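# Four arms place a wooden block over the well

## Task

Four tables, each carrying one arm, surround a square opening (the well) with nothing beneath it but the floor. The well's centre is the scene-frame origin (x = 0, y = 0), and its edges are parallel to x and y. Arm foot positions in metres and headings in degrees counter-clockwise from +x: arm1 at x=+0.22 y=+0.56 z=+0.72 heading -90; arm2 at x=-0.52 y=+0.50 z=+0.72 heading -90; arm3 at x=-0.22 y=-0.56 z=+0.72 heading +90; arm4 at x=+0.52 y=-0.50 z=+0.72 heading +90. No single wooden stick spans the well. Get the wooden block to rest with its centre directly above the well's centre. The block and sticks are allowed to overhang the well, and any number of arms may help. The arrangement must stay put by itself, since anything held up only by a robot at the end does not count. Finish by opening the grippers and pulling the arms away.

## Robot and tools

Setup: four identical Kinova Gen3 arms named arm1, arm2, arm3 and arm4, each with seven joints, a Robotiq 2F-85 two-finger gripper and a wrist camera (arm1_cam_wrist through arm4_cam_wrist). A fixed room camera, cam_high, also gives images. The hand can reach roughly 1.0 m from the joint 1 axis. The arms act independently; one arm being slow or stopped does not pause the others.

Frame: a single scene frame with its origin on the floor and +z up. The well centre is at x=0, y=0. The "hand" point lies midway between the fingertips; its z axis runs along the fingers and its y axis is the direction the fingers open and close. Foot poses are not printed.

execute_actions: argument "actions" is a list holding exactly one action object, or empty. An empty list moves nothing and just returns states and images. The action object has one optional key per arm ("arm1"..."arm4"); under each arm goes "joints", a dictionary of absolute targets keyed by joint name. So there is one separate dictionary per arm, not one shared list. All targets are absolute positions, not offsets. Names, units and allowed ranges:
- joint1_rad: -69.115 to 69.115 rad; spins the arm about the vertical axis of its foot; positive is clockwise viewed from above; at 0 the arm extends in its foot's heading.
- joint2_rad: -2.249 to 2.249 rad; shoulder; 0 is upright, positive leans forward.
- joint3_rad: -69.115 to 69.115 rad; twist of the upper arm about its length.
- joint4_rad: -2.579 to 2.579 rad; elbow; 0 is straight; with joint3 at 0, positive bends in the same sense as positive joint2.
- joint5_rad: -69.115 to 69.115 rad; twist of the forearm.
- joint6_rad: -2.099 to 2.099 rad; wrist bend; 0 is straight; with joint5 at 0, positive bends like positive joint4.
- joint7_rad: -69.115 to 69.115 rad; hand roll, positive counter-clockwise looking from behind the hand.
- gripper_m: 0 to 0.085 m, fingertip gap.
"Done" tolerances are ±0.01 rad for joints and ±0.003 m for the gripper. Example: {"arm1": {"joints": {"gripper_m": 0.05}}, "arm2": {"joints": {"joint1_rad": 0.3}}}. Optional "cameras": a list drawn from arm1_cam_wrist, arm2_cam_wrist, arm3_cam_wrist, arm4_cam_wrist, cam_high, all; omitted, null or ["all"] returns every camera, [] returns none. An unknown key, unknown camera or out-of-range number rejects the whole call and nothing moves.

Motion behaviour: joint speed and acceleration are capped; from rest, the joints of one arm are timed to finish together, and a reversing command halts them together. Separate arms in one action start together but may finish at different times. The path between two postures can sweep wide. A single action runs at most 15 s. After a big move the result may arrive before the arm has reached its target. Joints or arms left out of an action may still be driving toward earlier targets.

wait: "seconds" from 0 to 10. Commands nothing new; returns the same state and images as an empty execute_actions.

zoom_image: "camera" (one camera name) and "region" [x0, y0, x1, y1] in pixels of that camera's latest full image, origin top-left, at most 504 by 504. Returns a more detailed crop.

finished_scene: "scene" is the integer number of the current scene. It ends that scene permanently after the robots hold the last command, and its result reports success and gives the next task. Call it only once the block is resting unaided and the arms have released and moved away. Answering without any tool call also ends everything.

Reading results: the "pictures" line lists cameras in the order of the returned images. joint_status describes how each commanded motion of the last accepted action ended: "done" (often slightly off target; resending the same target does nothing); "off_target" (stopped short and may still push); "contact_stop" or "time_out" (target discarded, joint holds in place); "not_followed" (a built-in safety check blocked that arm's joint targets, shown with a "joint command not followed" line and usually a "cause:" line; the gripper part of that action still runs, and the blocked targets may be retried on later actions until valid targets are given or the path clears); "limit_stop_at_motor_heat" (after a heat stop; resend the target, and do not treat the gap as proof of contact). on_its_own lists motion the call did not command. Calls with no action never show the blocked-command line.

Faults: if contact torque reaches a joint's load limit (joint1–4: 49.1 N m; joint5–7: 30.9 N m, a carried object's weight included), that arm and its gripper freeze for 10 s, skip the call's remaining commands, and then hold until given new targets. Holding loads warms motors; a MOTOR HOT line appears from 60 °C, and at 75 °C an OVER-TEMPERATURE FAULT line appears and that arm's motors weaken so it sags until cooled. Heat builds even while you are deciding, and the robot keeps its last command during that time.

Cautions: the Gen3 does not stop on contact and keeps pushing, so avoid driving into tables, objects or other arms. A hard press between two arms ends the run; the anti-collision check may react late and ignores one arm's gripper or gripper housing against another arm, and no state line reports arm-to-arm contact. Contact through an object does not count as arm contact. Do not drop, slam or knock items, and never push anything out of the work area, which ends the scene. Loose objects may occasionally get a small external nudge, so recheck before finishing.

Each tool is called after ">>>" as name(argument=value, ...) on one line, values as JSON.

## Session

>>> execute_actions(actions=[])

Scene clock: 0.00 s.
Motor temperatures (°C, as the motors report them): arm1=[35 28 24 26 31 36 35] | arm2=[32 28 26 29 33 33 43] | arm3=[27 28 26 29 28 34 34] | arm4=[30 28 24 31 30 43 32]
arm1.joint_positions: joint1_rad=+0.131 joint2_rad=-0.392 joint3_rad=-0.068 joint4_rad=+1.604 joint5_rad=-0.022 joint6_rad=+2.056 joint7_rad=+1.934 gripper_m=+0.085
arm1.joint_status: not commanded
arm1.hand: x=+0.1965 y=+0.4707 z=+1.2633 quat_wxyz=(+0.032, -0.575, -0.816, -0.050) (m; scene frame)
arm2.joint_positions: joint1_rad=-0.333 joint2_rad=-0.301 joint3_rad=-0.067 joint4_rad=+1.502 joint5_rad=-0.029 joint6_rad=+1.974 joint7_rad=+1.703 gripper_m=+0.085
arm2.joint_status: not commanded
arm2.hand: x=-0.4628 y=+0.3529 z=+1.2978 quat_wxyz=(+0.013, -0.472, -0.881, -0.012) (m; scene frame)
arm3.joint_positions: joint1_rad=+0.419 joint2_rad=-0.498 joint3_rad=-0.119 joint4_rad=+1.489 joint5_rad=-0.074 joint6_rad=+2.031 joint7_rad=+1.287 gripper_m=+0.085
arm3.joint_status: not commanded
arm3.hand: x=-0.1988 y=-0.4676 z=+1.2902 quat_wxyz=(-0.042, +0.493, -0.868, -0.046) (m; scene frame)
arm4.joint_positions: joint1_rad=-0.234 joint2_rad=-0.486 joint3_rad=-0.111 joint4_rad=+1.528 joint5_rad=-0.029 joint6_rad=+2.020 joint7_rad=+1.264 gripper_m=+0.085
arm4.joint_status: not commanded
arm4.hand: x=+0.4844 y=-0.4110 z=+1.2429 quat_wxyz=(-0.035, +0.736, -0.676, -0.029) (m; scene frame)
pictures: arm1_cam_wrist, arm2_cam_wrist, arm3_cam_wrist, arm4_cam_wrist, cam_high
Images, in order (width x height): arm1_cam_wrist 896x504, arm2_cam_wrist 896x504, arm3_cam_wrist 896x504, arm4_cam_wrist 896x504, cam_high 896x504.

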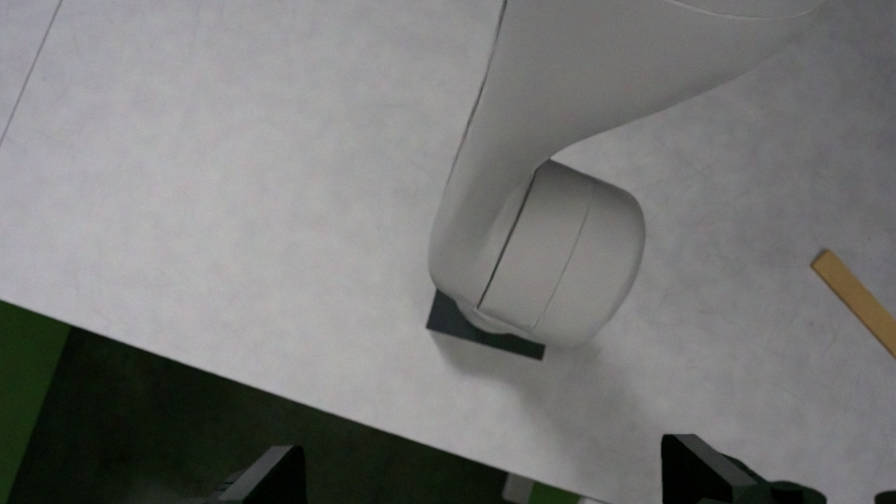

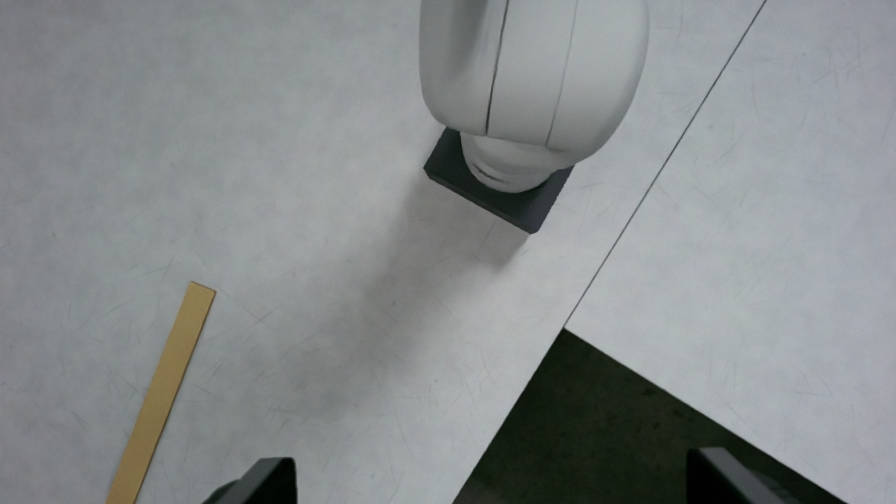

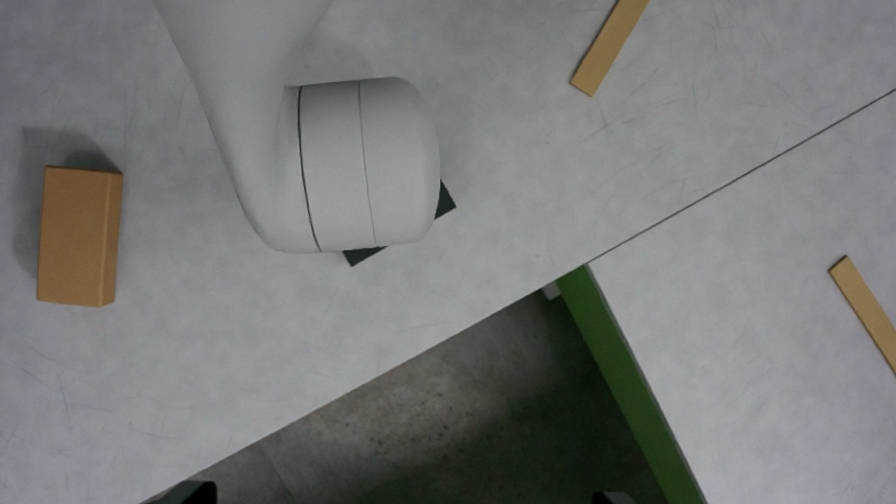

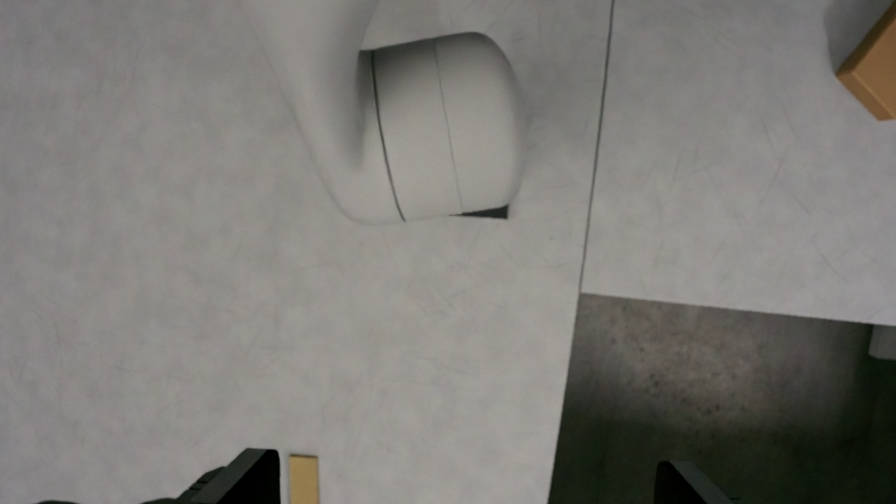

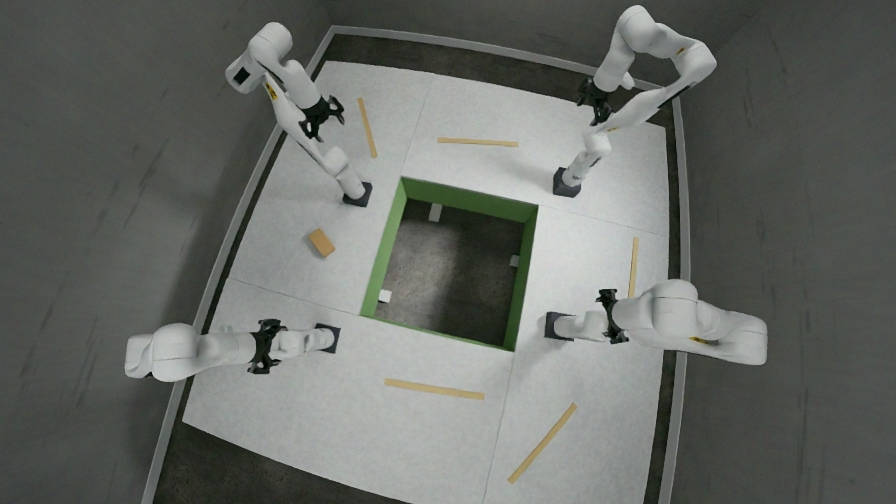

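>>> zoom_image(camera="cam_high", region=[290, 80, 540, 280])

>>> zoom_image(camera="cam_high", region=[360, 300, 610, 500])

Region (290, 80, 540, 280) of cam_high's 896x504 image, scaled by 2.016, with more detail than that image has; it fills the top 403 rows of this view, and the rest is white.

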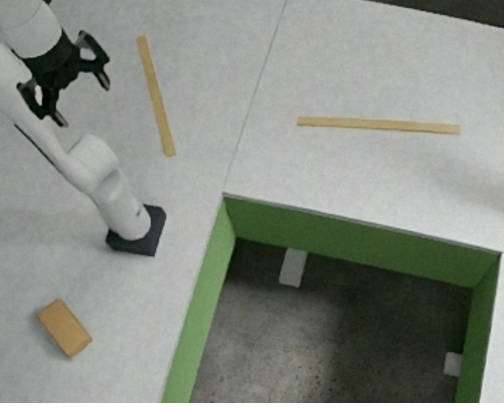

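Region (360, 300, 610, 500) of cam_high's 896x504 image, scaled by 2.016, with more detail than that image has; it fills the top 403 rows of this view, and the rest is white.

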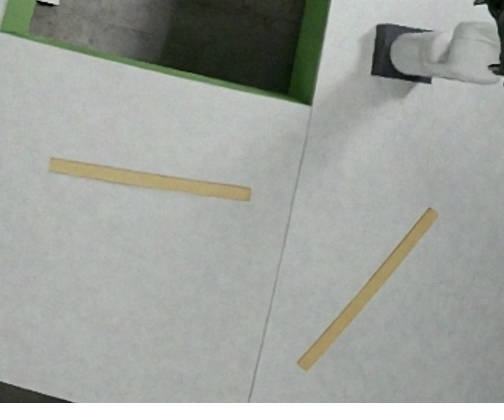

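>>> execute_actions(actions=[{"arm1":{"joints":{"joint1_rad":-1.6846,"joint2_rad":0.4787,"joint3_rad":0,"joint4_rad":1.7314,"joint5_rad":0,"joint6_rad":0.9315,"joint7_rad":0.8322,"gripper_m":0.045}},"arm2":{"joints":{"joint1_rad":0.4073,"joint2_rad":0.5378,"joint3_rad":0,"joint4_rad":1.6988,"joint5_rad":0,"joint6_rad":0.9050,"joint7_rad":2.0933,"gripper_m":0.045}},"arm3":{"joints":{"joint1_rad":-1.7839,"joint2_rad":0.3003,"joint3_rad":0,"joint4_rad":1.9438,"joint5_rad":0,"joint6_rad":0.8975,"joint7_rad":1.8368,"gripper_m":0.045}},"arm4":{"joints":{"joint1_rad":0.2351,"joint2_rad":0.4564,"joint3_rad":0,"joint4_rad":1.5902,"joint5_rad":0,"joint6_rad":1.0950,"joint7_rad":1.8425,"gripper_m":0.06}}}])

Scene clock: 24.67 s.
Motor temperatures (°C, as the motors report them): arm1=[35 27 24 26 31 36 35] | arm2=[32 28 26 29 33 33 43] | arm3=[27 28 26 29 28 34 34] | arm4=[30 28 24 31 30 43 32]
arm1.joint_positions: joint1_rad=-1.685 joint2_rad=+0.479 joint3_rad=+0.000 joint4_rad=+1.731 joint5_rad=+0.000 joint6_rad=+0.931 joint7_rad=+0.832 gripper_m=+0.045
arm1.joint_status: all done
arm1.hand: x=+0.6602 y=+0.6054 z=+0.9501 quat_wxyz=(-0.005, -0.288, -0.958, +0.003) (m; scene frame)
arm2.joint_positions: joint1_rad=+0.407 joint2_rad=+0.538 joint3_rad=+0.000 joint4_rad=+1.699 joint5_rad=+0.000 joint6_rad=+0.905 joint7_rad=+2.093 gripper_m=+0.045
arm2.joint_status: all done
arm2.hand: x=-0.7062 y=+0.0758 z=+0.9500 quat_wxyz=(+0.001, -0.648, -0.762, +0.001) (m; scene frame)
arm3.joint_positions: joint1_rad=-1.784 joint2_rad=+0.300 joint3_rad=+0.000 joint4_rad=+1.944 joint5_rad=+0.000 joint6_rad=+0.897 joint7_rad=+1.837 gripper_m=+0.045
arm3.joint_status: all done
arm3.hand: x=-0.5835 y=-0.6228 z=+0.9499 quat_wxyz=(-0.004, +0.969, +0.247, +0.003) (m; scene frame)
arm4.joint_positions: joint1_rad=+0.235 joint2_rad=+0.456 joint3_rad=+0.000 joint4_rad=+1.590 joint5_rad=+0.000 joint6_rad=+1.095 joint7_rad=+1.842 gripper_m=+0.060
arm4.joint_status: all done
arm4.hand: x=+0.6313 y=-0.0504 z=+0.9500 quat_wxyz=(-0.006, +0.735, -0.678, +0.000) (m; scene frame)
pictures: arm1_cam_wrist, arm2_cam_wrist, arm3_cam_wrist, arm4_cam_wrist, cam_high
Images, in order (width x height): arm1_cam_wrist 896x504, arm2_cam_wrist 896x504, arm3_cam_wrist 896x504, arm4_cam_wrist 896x504, cam_high 896x504.

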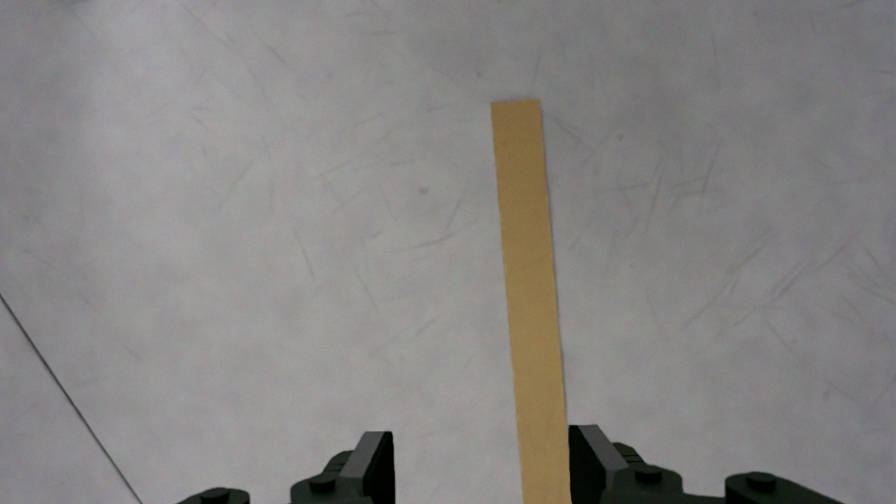

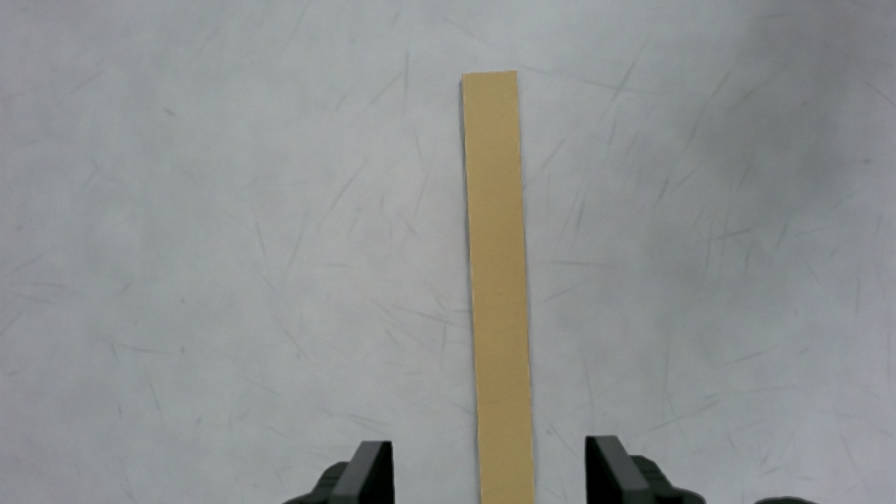

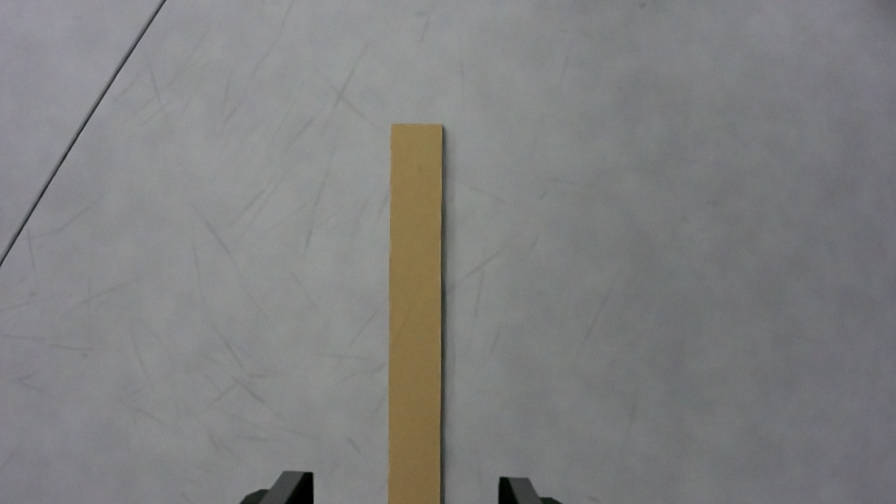

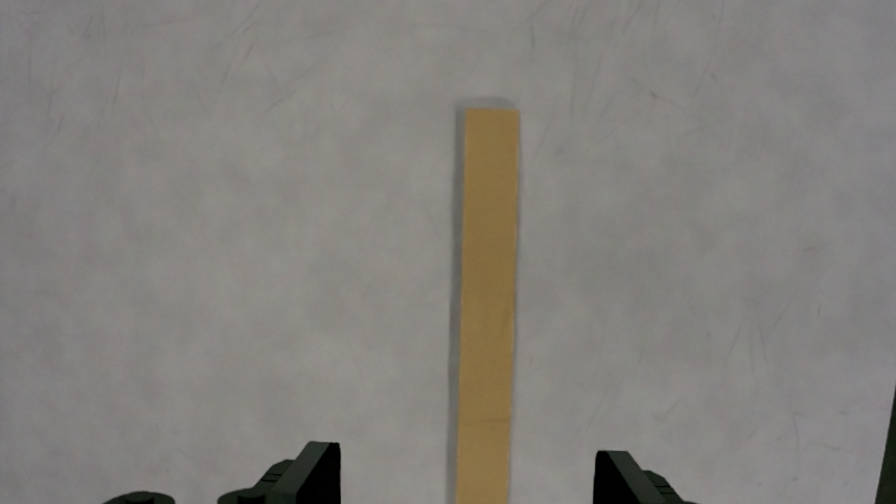

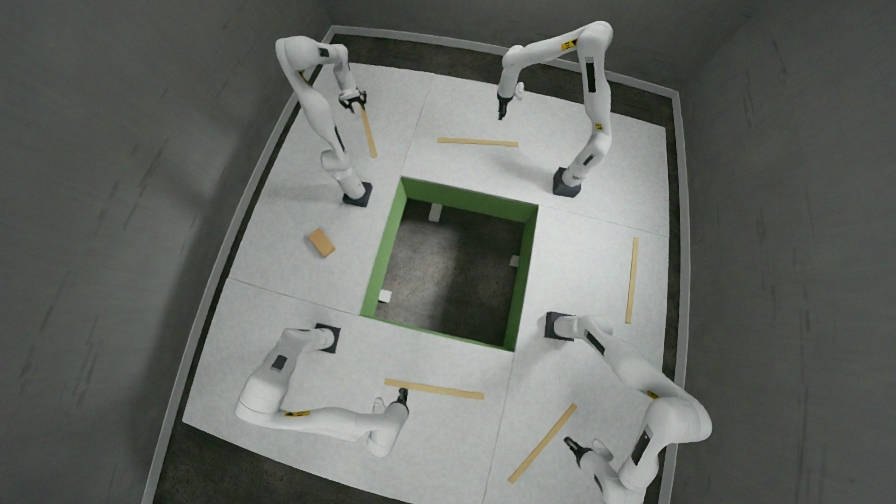

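>>> zoom_image(camera="arm1_cam_wrist", region=[470, 80, 570, 160])

>>> zoom_image(camera="arm2_cam_wrist", region=[440, 50, 540, 130])

>>> zoom_image(camera="arm3_cam_wrist", region=[370, 105, 470, 185])

>>> zoom_image(camera="arm4_cam_wrist", region=[440, 90, 540, 170])

Region (470, 80, 570, 160) of arm1_cam_wrist's 896x504 image, scaled by 5.040; it fills the top 403 rows of this view, and the rest is white.

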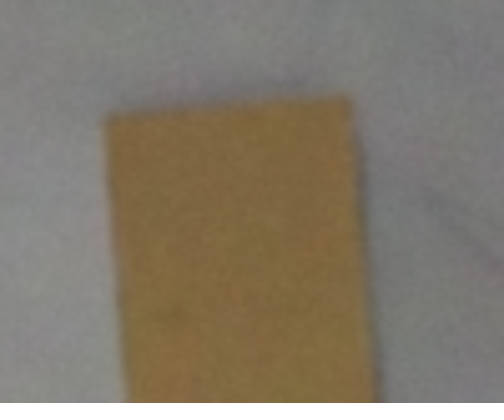

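Region (440, 50, 540, 130) of arm2_cam_wrist's 896x504 image, scaled by 5.040; it fills the top 403 rows of this view, and the rest is white.

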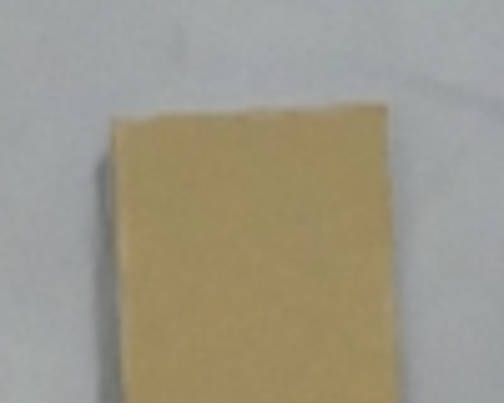

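Region (370, 105, 470, 185) of arm3_cam_wrist's 896x504 image, scaled by 5.040; it fills the top 403 rows of this view, and the rest is white.

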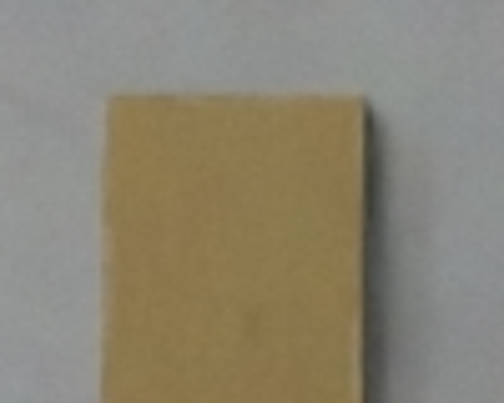

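Region (440, 90, 540, 170) of arm4_cam_wrist's 896x504 image, scaled by 5.040; it fills the top 403 rows of this view, and the rest is white.

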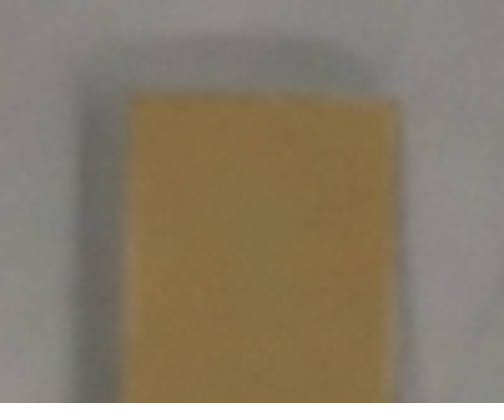

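>>> execute_actions(actions=[])

Scene clock: 32.47 s.
Motor temperatures (°C, as the motors report them): arm1=[35 28 24 26 31 36 35] | arm2=[32 28 26 29 33 33 43] | arm3=[27 28 26 29 28 34 34] | arm4=[30 28 24 31 30 43 32]
arm1.joint_positions: joint1_rad=-1.685 joint2_rad=+0.479 joint3_rad=+0.000 joint4_rad=+1.731 joint5_rad=+0.000 joint6_rad=+0.931 joint7_rad=+0.832 gripper_m=+0.045
arm1.joint_status: all done
arm1.hand: x=+0.6602 y=+0.6054 z=+0.9501 quat_wxyz=(-0.005, -0.288, -0.958, +0.003) (m; scene frame)
arm2.joint_positions: joint1_rad=+0.407 joint2_rad=+0.538 joint3_rad=+0.000 joint4_rad=+1.699 joint5_rad=+0.000 joint6_rad=+0.905 joint7_rad=+2.093 gripper_m=+0.045
arm2.joint_status: all done
arm2.hand: x=-0.7062 y=+0.0758 z=+0.9500 quat_wxyz=(+0.001, -0.648, -0.762, +0.001) (m; scene frame)
arm3.joint_positions: joint1_rad=-1.784 joint2_rad=+0.300 joint3_rad=+0.000 joint4_rad=+1.944 joint5_rad=+0.000 joint6_rad=+0.897 joint7_rad=+1.837 gripper_m=+0.045
arm3.joint_status: all done
arm3.hand: x=-0.5835 y=-0.6228 z=+0.9499 quat_wxyz=(-0.004, +0.969, +0.247, +0.003) (m; scene frame)
arm4.joint_positions: joint1_rad=+0.235 joint2_rad=+0.456 joint3_rad=+0.000 joint4_rad=+1.590 joint5_rad=+0.000 joint6_rad=+1.095 joint7_rad=+1.842 gripper_m=+0.060
arm4.joint_status: all done
arm4.hand: x=+0.6313 y=-0.0504 z=+0.9500 quat_wxyz=(-0.006, +0.735, -0.678, +0.000) (m; scene frame)
pictures: arm1_cam_wrist, arm2_cam_wrist, arm3_cam_wrist, arm4_cam_wrist, cam_high
Images, in order (width x height): arm1_cam_wrist 896x504, arm2_cam_wrist 896x504, arm3_cam_wrist 896x504, arm4_cam_wrist 896x504, cam_high 896x504.

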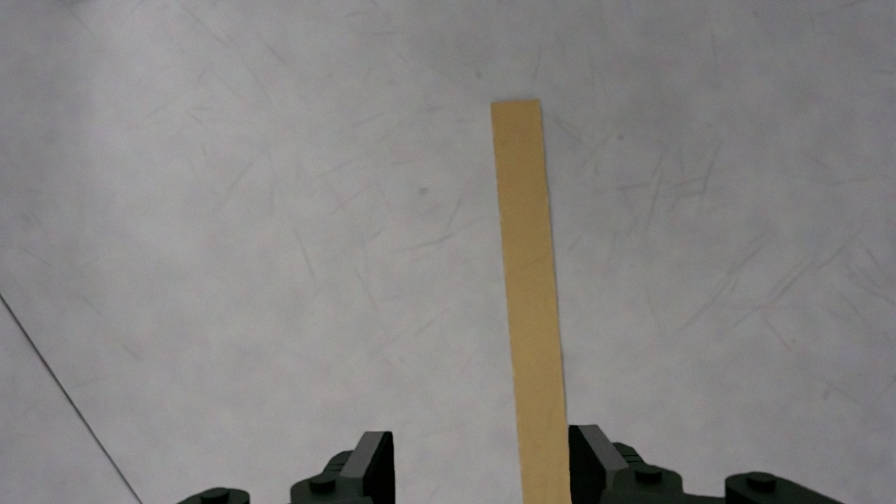

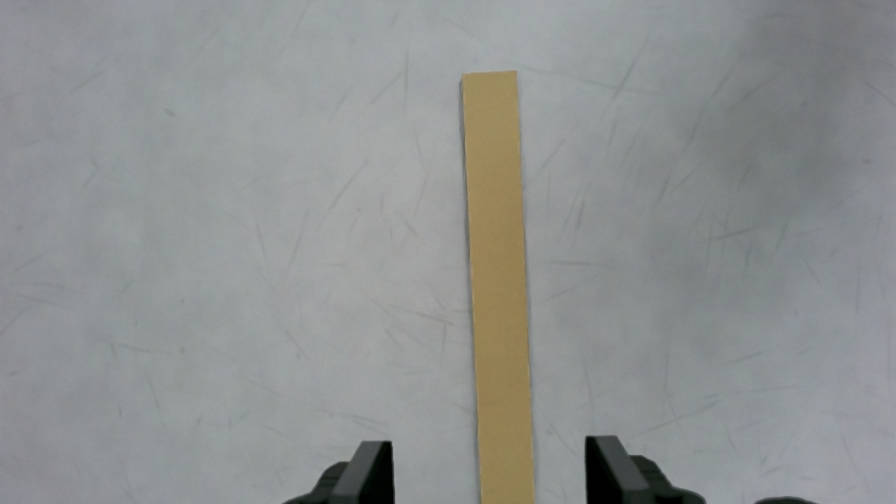

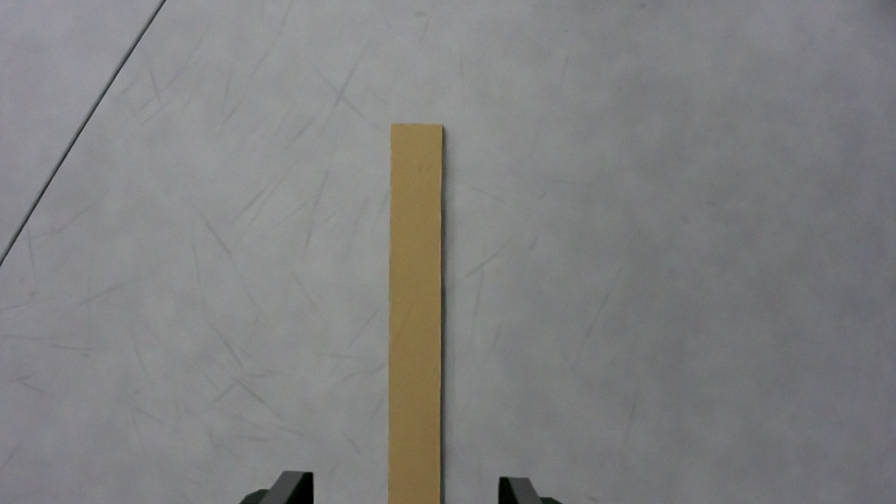

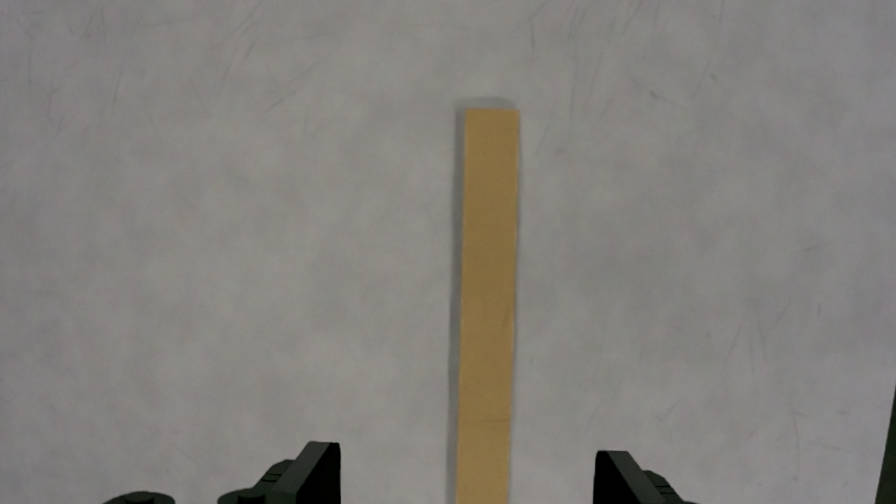

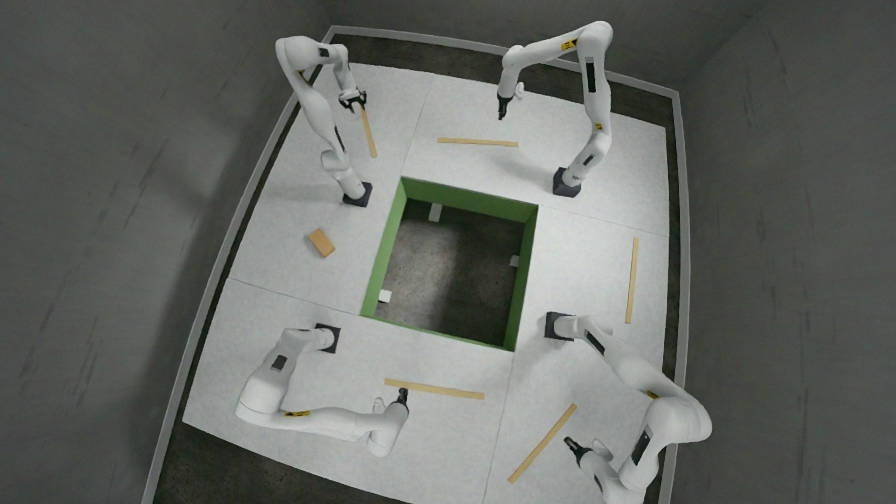

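>>> execute_actions(actions=[{"arm1":{"joints":{"joint1_rad":-1.6675,"joint2_rad":0.9597,"joint4_rad":1.6199,"joint6_rad":0.5620,"joint7_rad":0.8842,"gripper_m":0.062}},"arm2":{"joints":{"joint1_rad":0.3429,"joint2_rad":0.9925,"joint4_rad":1.6287,"joint6_rad":0.5204,"joint7_rad":2.0499,"gripper_m":0.062}},"arm3":{"joints":{"joint1_rad":-1.8278,"joint2_rad":0.8152,"joint4_rad":1.9491,"joint6_rad":0.3773,"joint7_rad":1.8243,"gripper_m":0.062}},"arm4":{"joints":{"joint1_rad":0.1788,"joint2_rad":0.8973,"joint4_rad":1.5385,"joint6_rad":0.7058,"joint7_rad":1.7959,"gripper_m":0.062}}}])

Scene clock: 42.80 s.
Motor temperatures (°C, as the motors report them): arm1=[35 28 24 26 31 36 35] | arm2=[32 28 26 29 33 33 43] | arm3=[27 28 26 29 28 34 34] | arm4=[30 28 24 31 30 43 32]
arm1.joint_positions: joint1_rad=-1.668 joint2_rad=+0.960 joint3_rad=+0.000 joint4_rad=+1.620 joint5_rad=+0.000 joint6_rad=+0.562 joint7_rad=+0.884 gripper_m=+0.062
arm1.joint_status: all done
arm1.hand: x=+0.7281 y=+0.6051 z=+0.7402 quat_wxyz=(-0.005, -0.271, -0.963, +0.003) (m; scene frame)
arm2.joint_positions: joint1_rad=+0.343 joint2_rad=+0.992 joint3_rad=+0.000 joint4_rad=+1.629 joint5_rad=+0.000 joint6_rad=+0.520 joint7_rad=+2.050 gripper_m=+0.062
arm2.joint_status: all done
arm2.hand: x=-0.6923 y=+0.0207 z=+0.7400 quat_wxyz=(+0.001, -0.640, -0.769, +0.001) (m; scene frame)
arm3.joint_positions: joint1_rad=-1.828 joint2_rad=+0.815 joint3_rad=+0.000 joint4_rad=+1.949 joint5_rad=+0.000 joint6_rad=+0.377 joint7_rad=+1.824 gripper_m=+0.062
arm3.joint_status: all done
arm3.hand: x=-0.6297 y=-0.6513 z=+0.7400 quat_wxyz=(-0.004, +0.965, +0.262, +0.003) (m; scene frame)
arm4.joint_positions: joint1_rad=+0.179 joint2_rad=+0.897 joint3_rad=+0.000 joint4_rad=+1.539 joint5_rad=+0.000 joint6_rad=+0.706 joint7_rad=+1.796 gripper_m=+0.062
arm4.joint_status: all done
arm4.hand: x=+0.6167 y=+0.0246 z=+0.7401 quat_wxyz=(-0.006, +0.738, -0.675, +0.000) (m; scene frame)
pictures: arm1_cam_wrist, arm2_cam_wrist, arm3_cam_wrist, arm4_cam_wrist, cam_high
Images, in order (width x height): arm1_cam_wrist 896x504, arm2_cam_wrist 896x504, arm3_cam_wrist 896x504, arm4_cam_wrist 896x504, cam_high 896x504.

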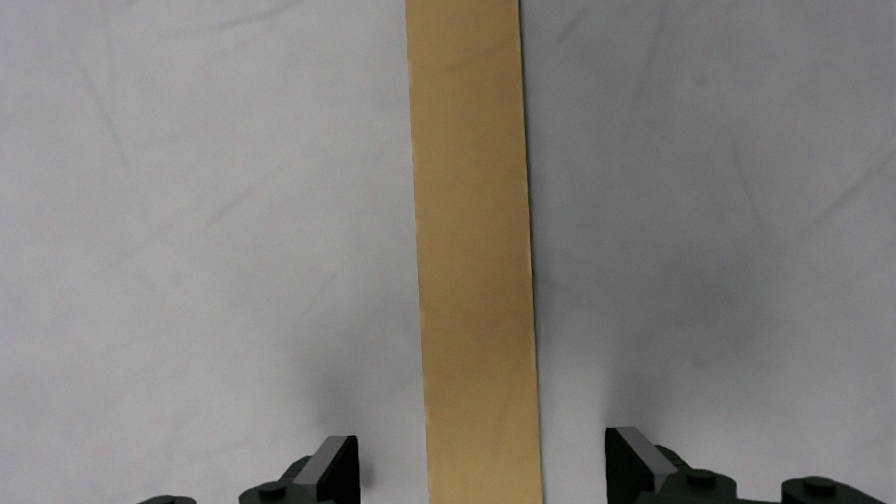

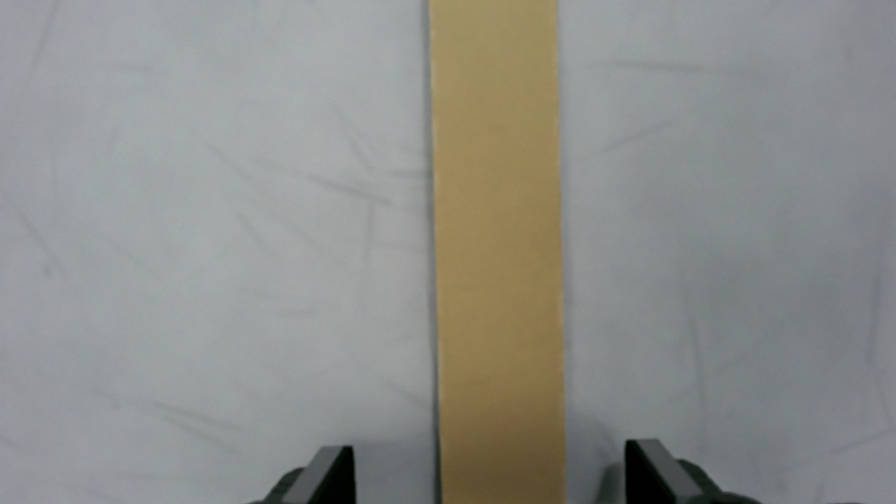

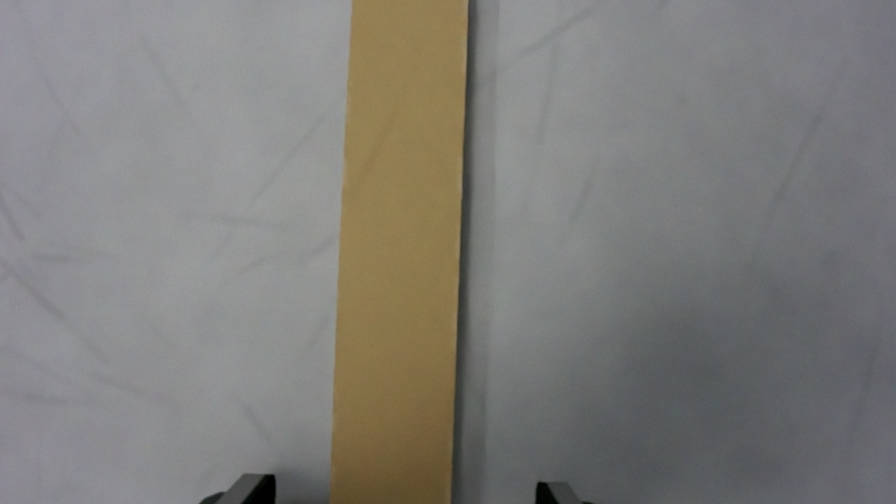

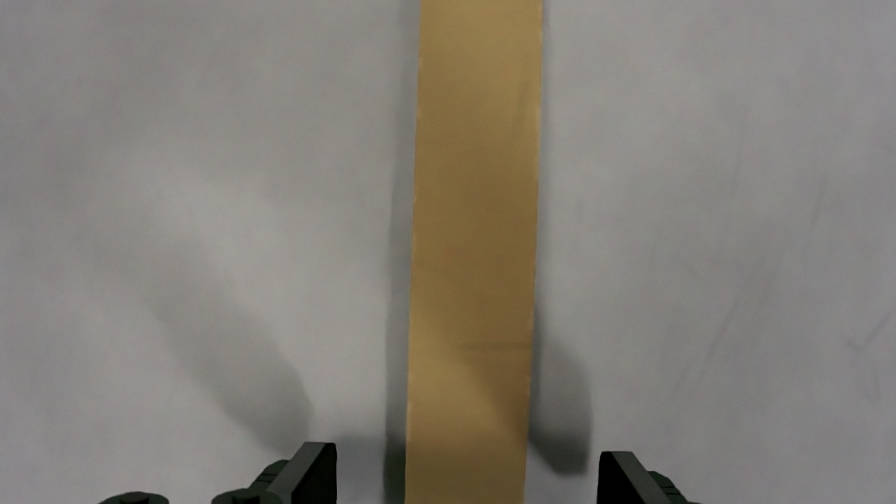

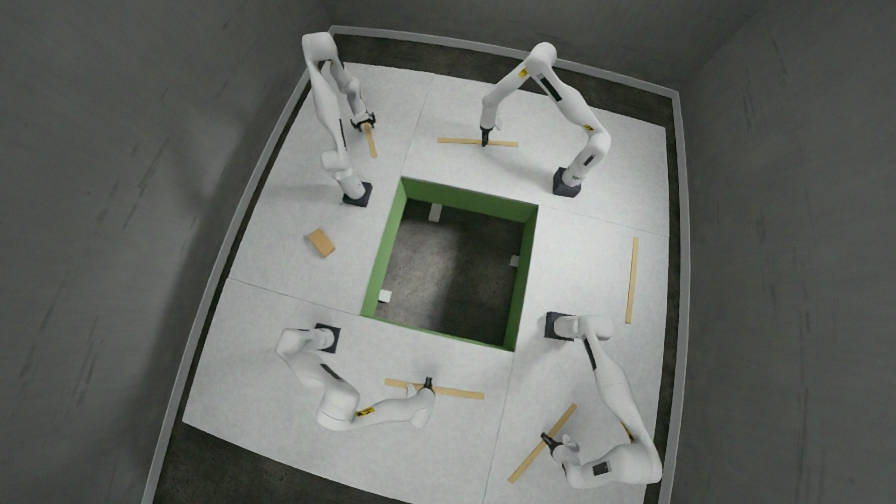

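>>> execute_actions(actions=[{"arm1":{"joints":{"gripper_m":0.012}},"arm2":{"joints":{"gripper_m":0.012}},"arm3":{"joints":{"gripper_m":0.012}},"arm4":{"joints":{"gripper_m":0.012}}}])

Scene clock: 44.13 s.
Motor temperatures (°C, as the motors report them): arm1=[35 28 24 26 31 36 35] | arm2=[32 28 26 29 33 33 43] | arm3=[27 28 26 29 28 34 34] | arm4=[30 28 24 31 30 43 32]
arm1.joint_positions: joint1_rad=-1.668 joint2_rad=+0.958 joint3_rad=+0.000 joint4_rad=+1.620 joint5_rad=+0.000 joint6_rad=+0.562 joint7_rad=+0.884 gripper_m=+0.023
arm1.joint_status: gripper_m off_target (ended at +0.023, target +0.012)
arm1.hand: x=+0.7285 y=+0.6051 z=+0.7408 quat_wxyz=(-0.006, -0.271, -0.963, +0.003) (m; scene frame)
arm2.joint_positions: joint1_rad=+0.343 joint2_rad=+0.991 joint3_rad=+0.000 joint4_rad=+1.629 joint5_rad=+0.000 joint6_rad=+0.521 joint7_rad=+2.050 gripper_m=+0.024
arm2.joint_status: gripper_m off_target (ended at +0.024, target +0.012)
arm2.hand: x=-0.6924 y=+0.0204 z=+0.7406 quat_wxyz=(+0.001, -0.640, -0.769, +0.001) (m; scene frame)
arm3.joint_positions: joint1_rad=-1.828 joint2_rad=+0.813 joint3_rad=+0.000 joint4_rad=+1.949 joint5_rad=+0.000 joint6_rad=+0.378 joint7_rad=+1.824 gripper_m=+0.024
arm3.joint_status: gripper_m off_target (ended at +0.024, target +0.012)
arm3.hand: x=-0.6300 y=-0.6515 z=+0.7407 quat_wxyz=(-0.003, +0.965, +0.262, +0.002) (m; scene frame)
arm4.joint_positions: joint1_rad=+0.179 joint2_rad=+0.896 joint3_rad=+0.000 joint4_rad=+1.538 joint5_rad=+0.000 joint6_rad=+0.706 joint7_rad=+1.796 gripper_m=+0.022
arm4.joint_status: gripper_m off_target (ended at +0.022, target +0.012)
arm4.hand: x=+0.6167 y=+0.0250 z=+0.7408 quat_wxyz=(-0.007, +0.738, -0.675, -0.001) (m; scene frame)
pictures: arm1_cam_wrist, arm2_cam_wrist, arm3_cam_wrist, arm4_cam_wrist, cam_high
Images, in order (width x height): arm1_cam_wrist 896x504, arm2_cam_wrist 896x504, arm3_cam_wrist 896x504, arm4_cam_wrist 896x504, cam_high 896x504.

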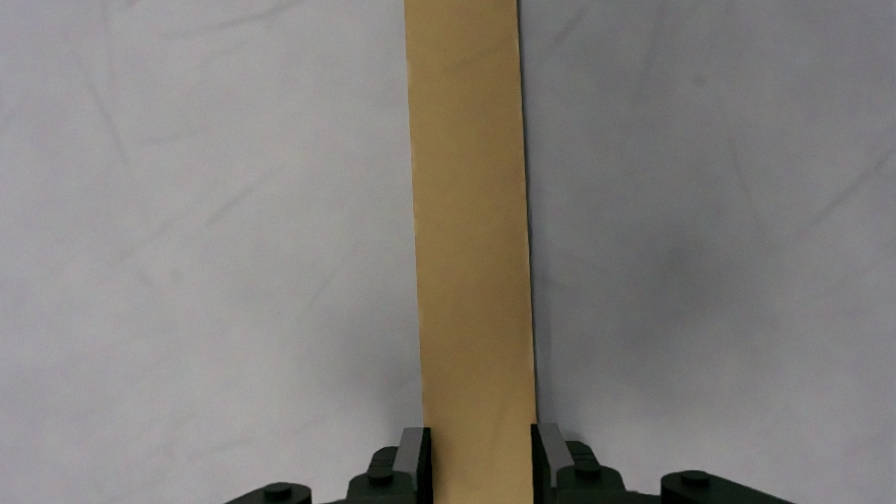

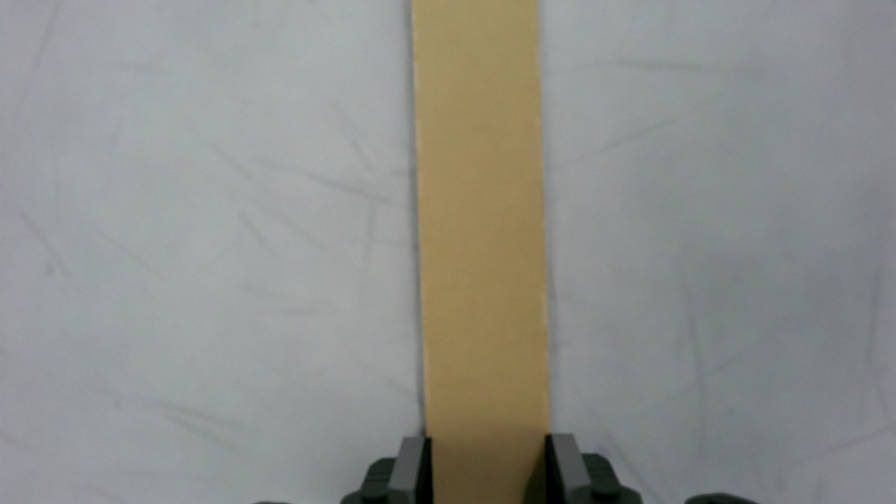

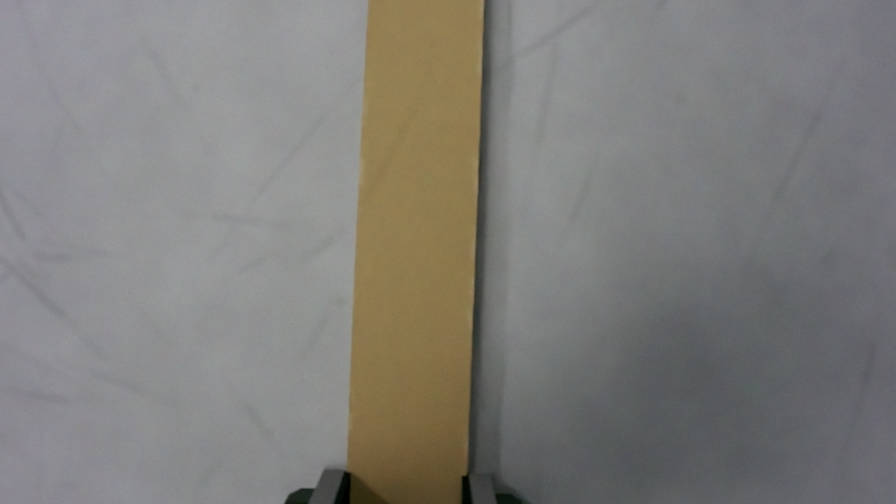

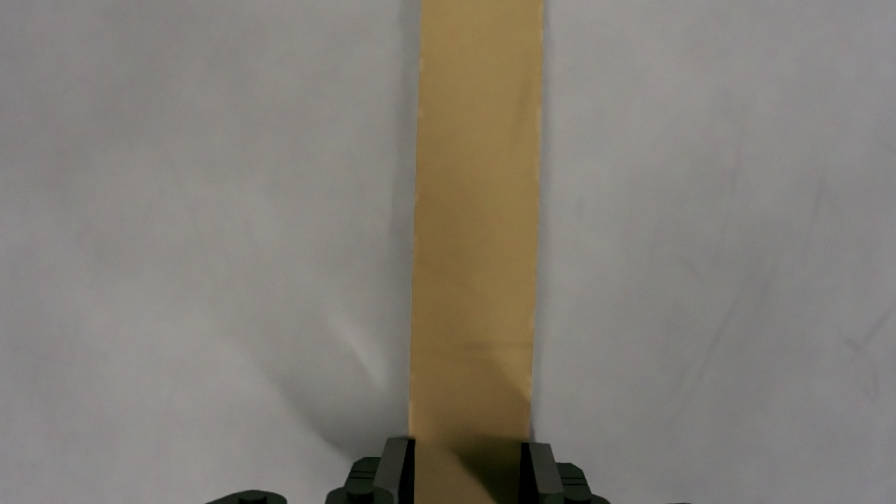

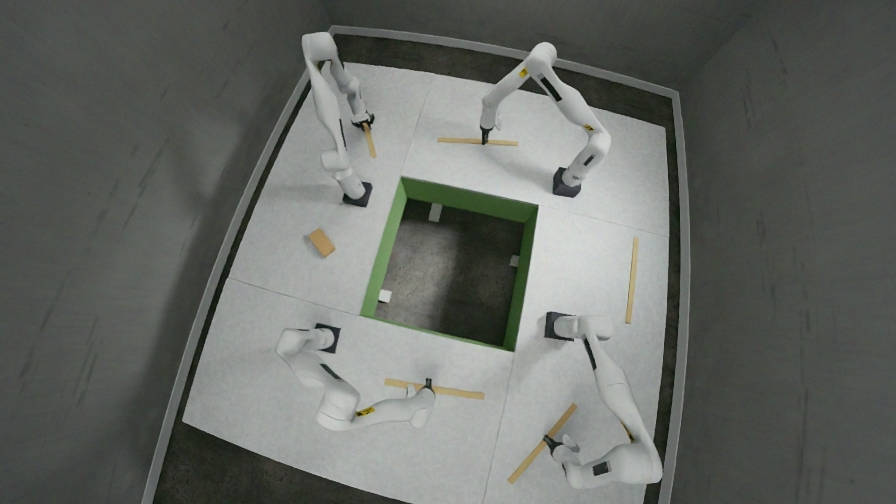

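>>> execute_actions(actions=[{"arm1":{"joints":{"joint1_rad":-0.75,"joint2_rad":0.4619,"joint4_rad":2.2568,"joint5_rad":-0.361,"joint6_rad":0.20,"joint7_rad":2.3028}},"arm2":{"joints":{"joint1_rad":0.2267,"joint2_rad":0.6757,"joint4_rad":2.3177,"joint6_rad":0.1482,"joint7_rad":3.3212}},"arm3":{"joints":{"joint1_rad":-0.72,"joint2_rad":0.4494,"joint4_rad":2.2132,"joint5_rad":-0.2329,"joint6_rad":0.285,"joint7_rad":2.205}},"arm4":{"joints":{"joint1_rad":0.2243,"joint2_rad":0.4673,"joint4_rad":2.2808,"joint6_rad":0.3934,"joint7_rad":3.3222}}}], cameras=["cam_high"])

Scene clock: 77.20 s.
Motor temperatures (°C, as the motors report them): arm1=[35 28 24 26 31 36 35] | arm2=[32 29 26 29 33 33 43] | arm3=[27 28 26 29 28 34 34] | arm4=[30 29 24 31 30 43 32]
arm1.joint_positions: joint1_rad=-0.750 joint2_rad=+0.462 joint3_rad=+0.000 joint4_rad=+2.257 joint5_rad=-0.361 joint6_rad=+0.200 joint7_rad=+2.303 gripper_m=+0.023
arm1.joint_status: all done
arm1.hand: x=+0.4906 y=+0.2851 z=+0.8646 quat_wxyz=(-0.122, -0.194, -0.973, +0.038) (m; scene frame)
arm2.joint_positions: joint1_rad=+0.227 joint2_rad=+0.676 joint3_rad=+0.000 joint4_rad=+2.318 joint5_rad=+0.000 joint6_rad=+0.148 joint7_rad=+3.321 gripper_m=+0.024
arm2.joint_status: all done
arm2.hand: x=-0.5998 y=+0.1999 z=+0.7998 quat_wxyz=(+0.001, +0.000, -1.000, +0.000) (m; scene frame)
arm3.joint_positions: joint1_rad=-0.720 joint2_rad=+0.450 joint3_rad=+0.000 joint4_rad=+2.213 joint5_rad=-0.233 joint6_rad=+0.285 joint7_rad=+2.205 gripper_m=+0.024
arm3.joint_status: all done
arm3.hand: x=-0.4765 y=-0.2700 z=+0.8540 quat_wxyz=(-0.036, +0.973, -0.204, -0.100) (m; scene frame)
arm4.joint_positions: joint1_rad=+0.224 joint2_rad=+0.468 joint3_rad=+0.000 joint4_rad=+2.281 joint5_rad=+0.000 joint6_rad=+0.393 joint7_rad=+3.322 gripper_m=+0.022
arm4.joint_status: all done
arm4.hand: x=+0.5998 y=-0.2002 z=+0.7998 quat_wxyz=(-0.005, +1.000, +0.000, +0.004) (m; scene frame)
pictures: cam_high
Images, in order (width x height): cam_high 896x504.

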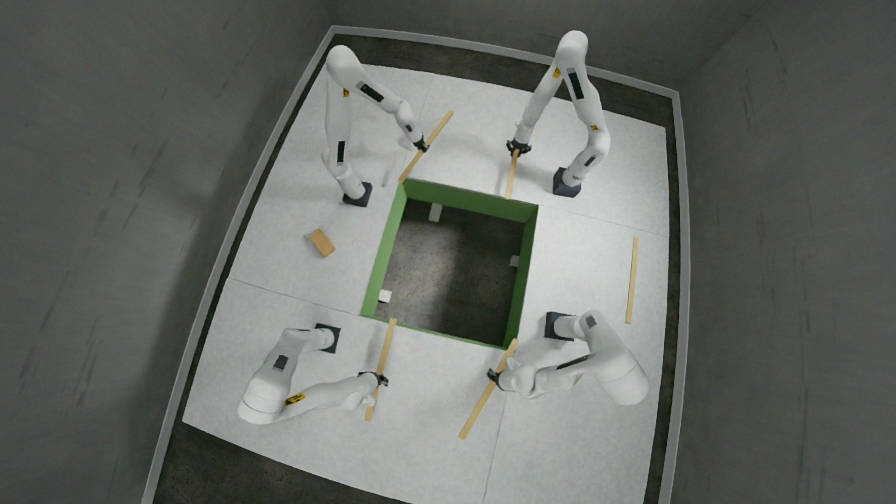

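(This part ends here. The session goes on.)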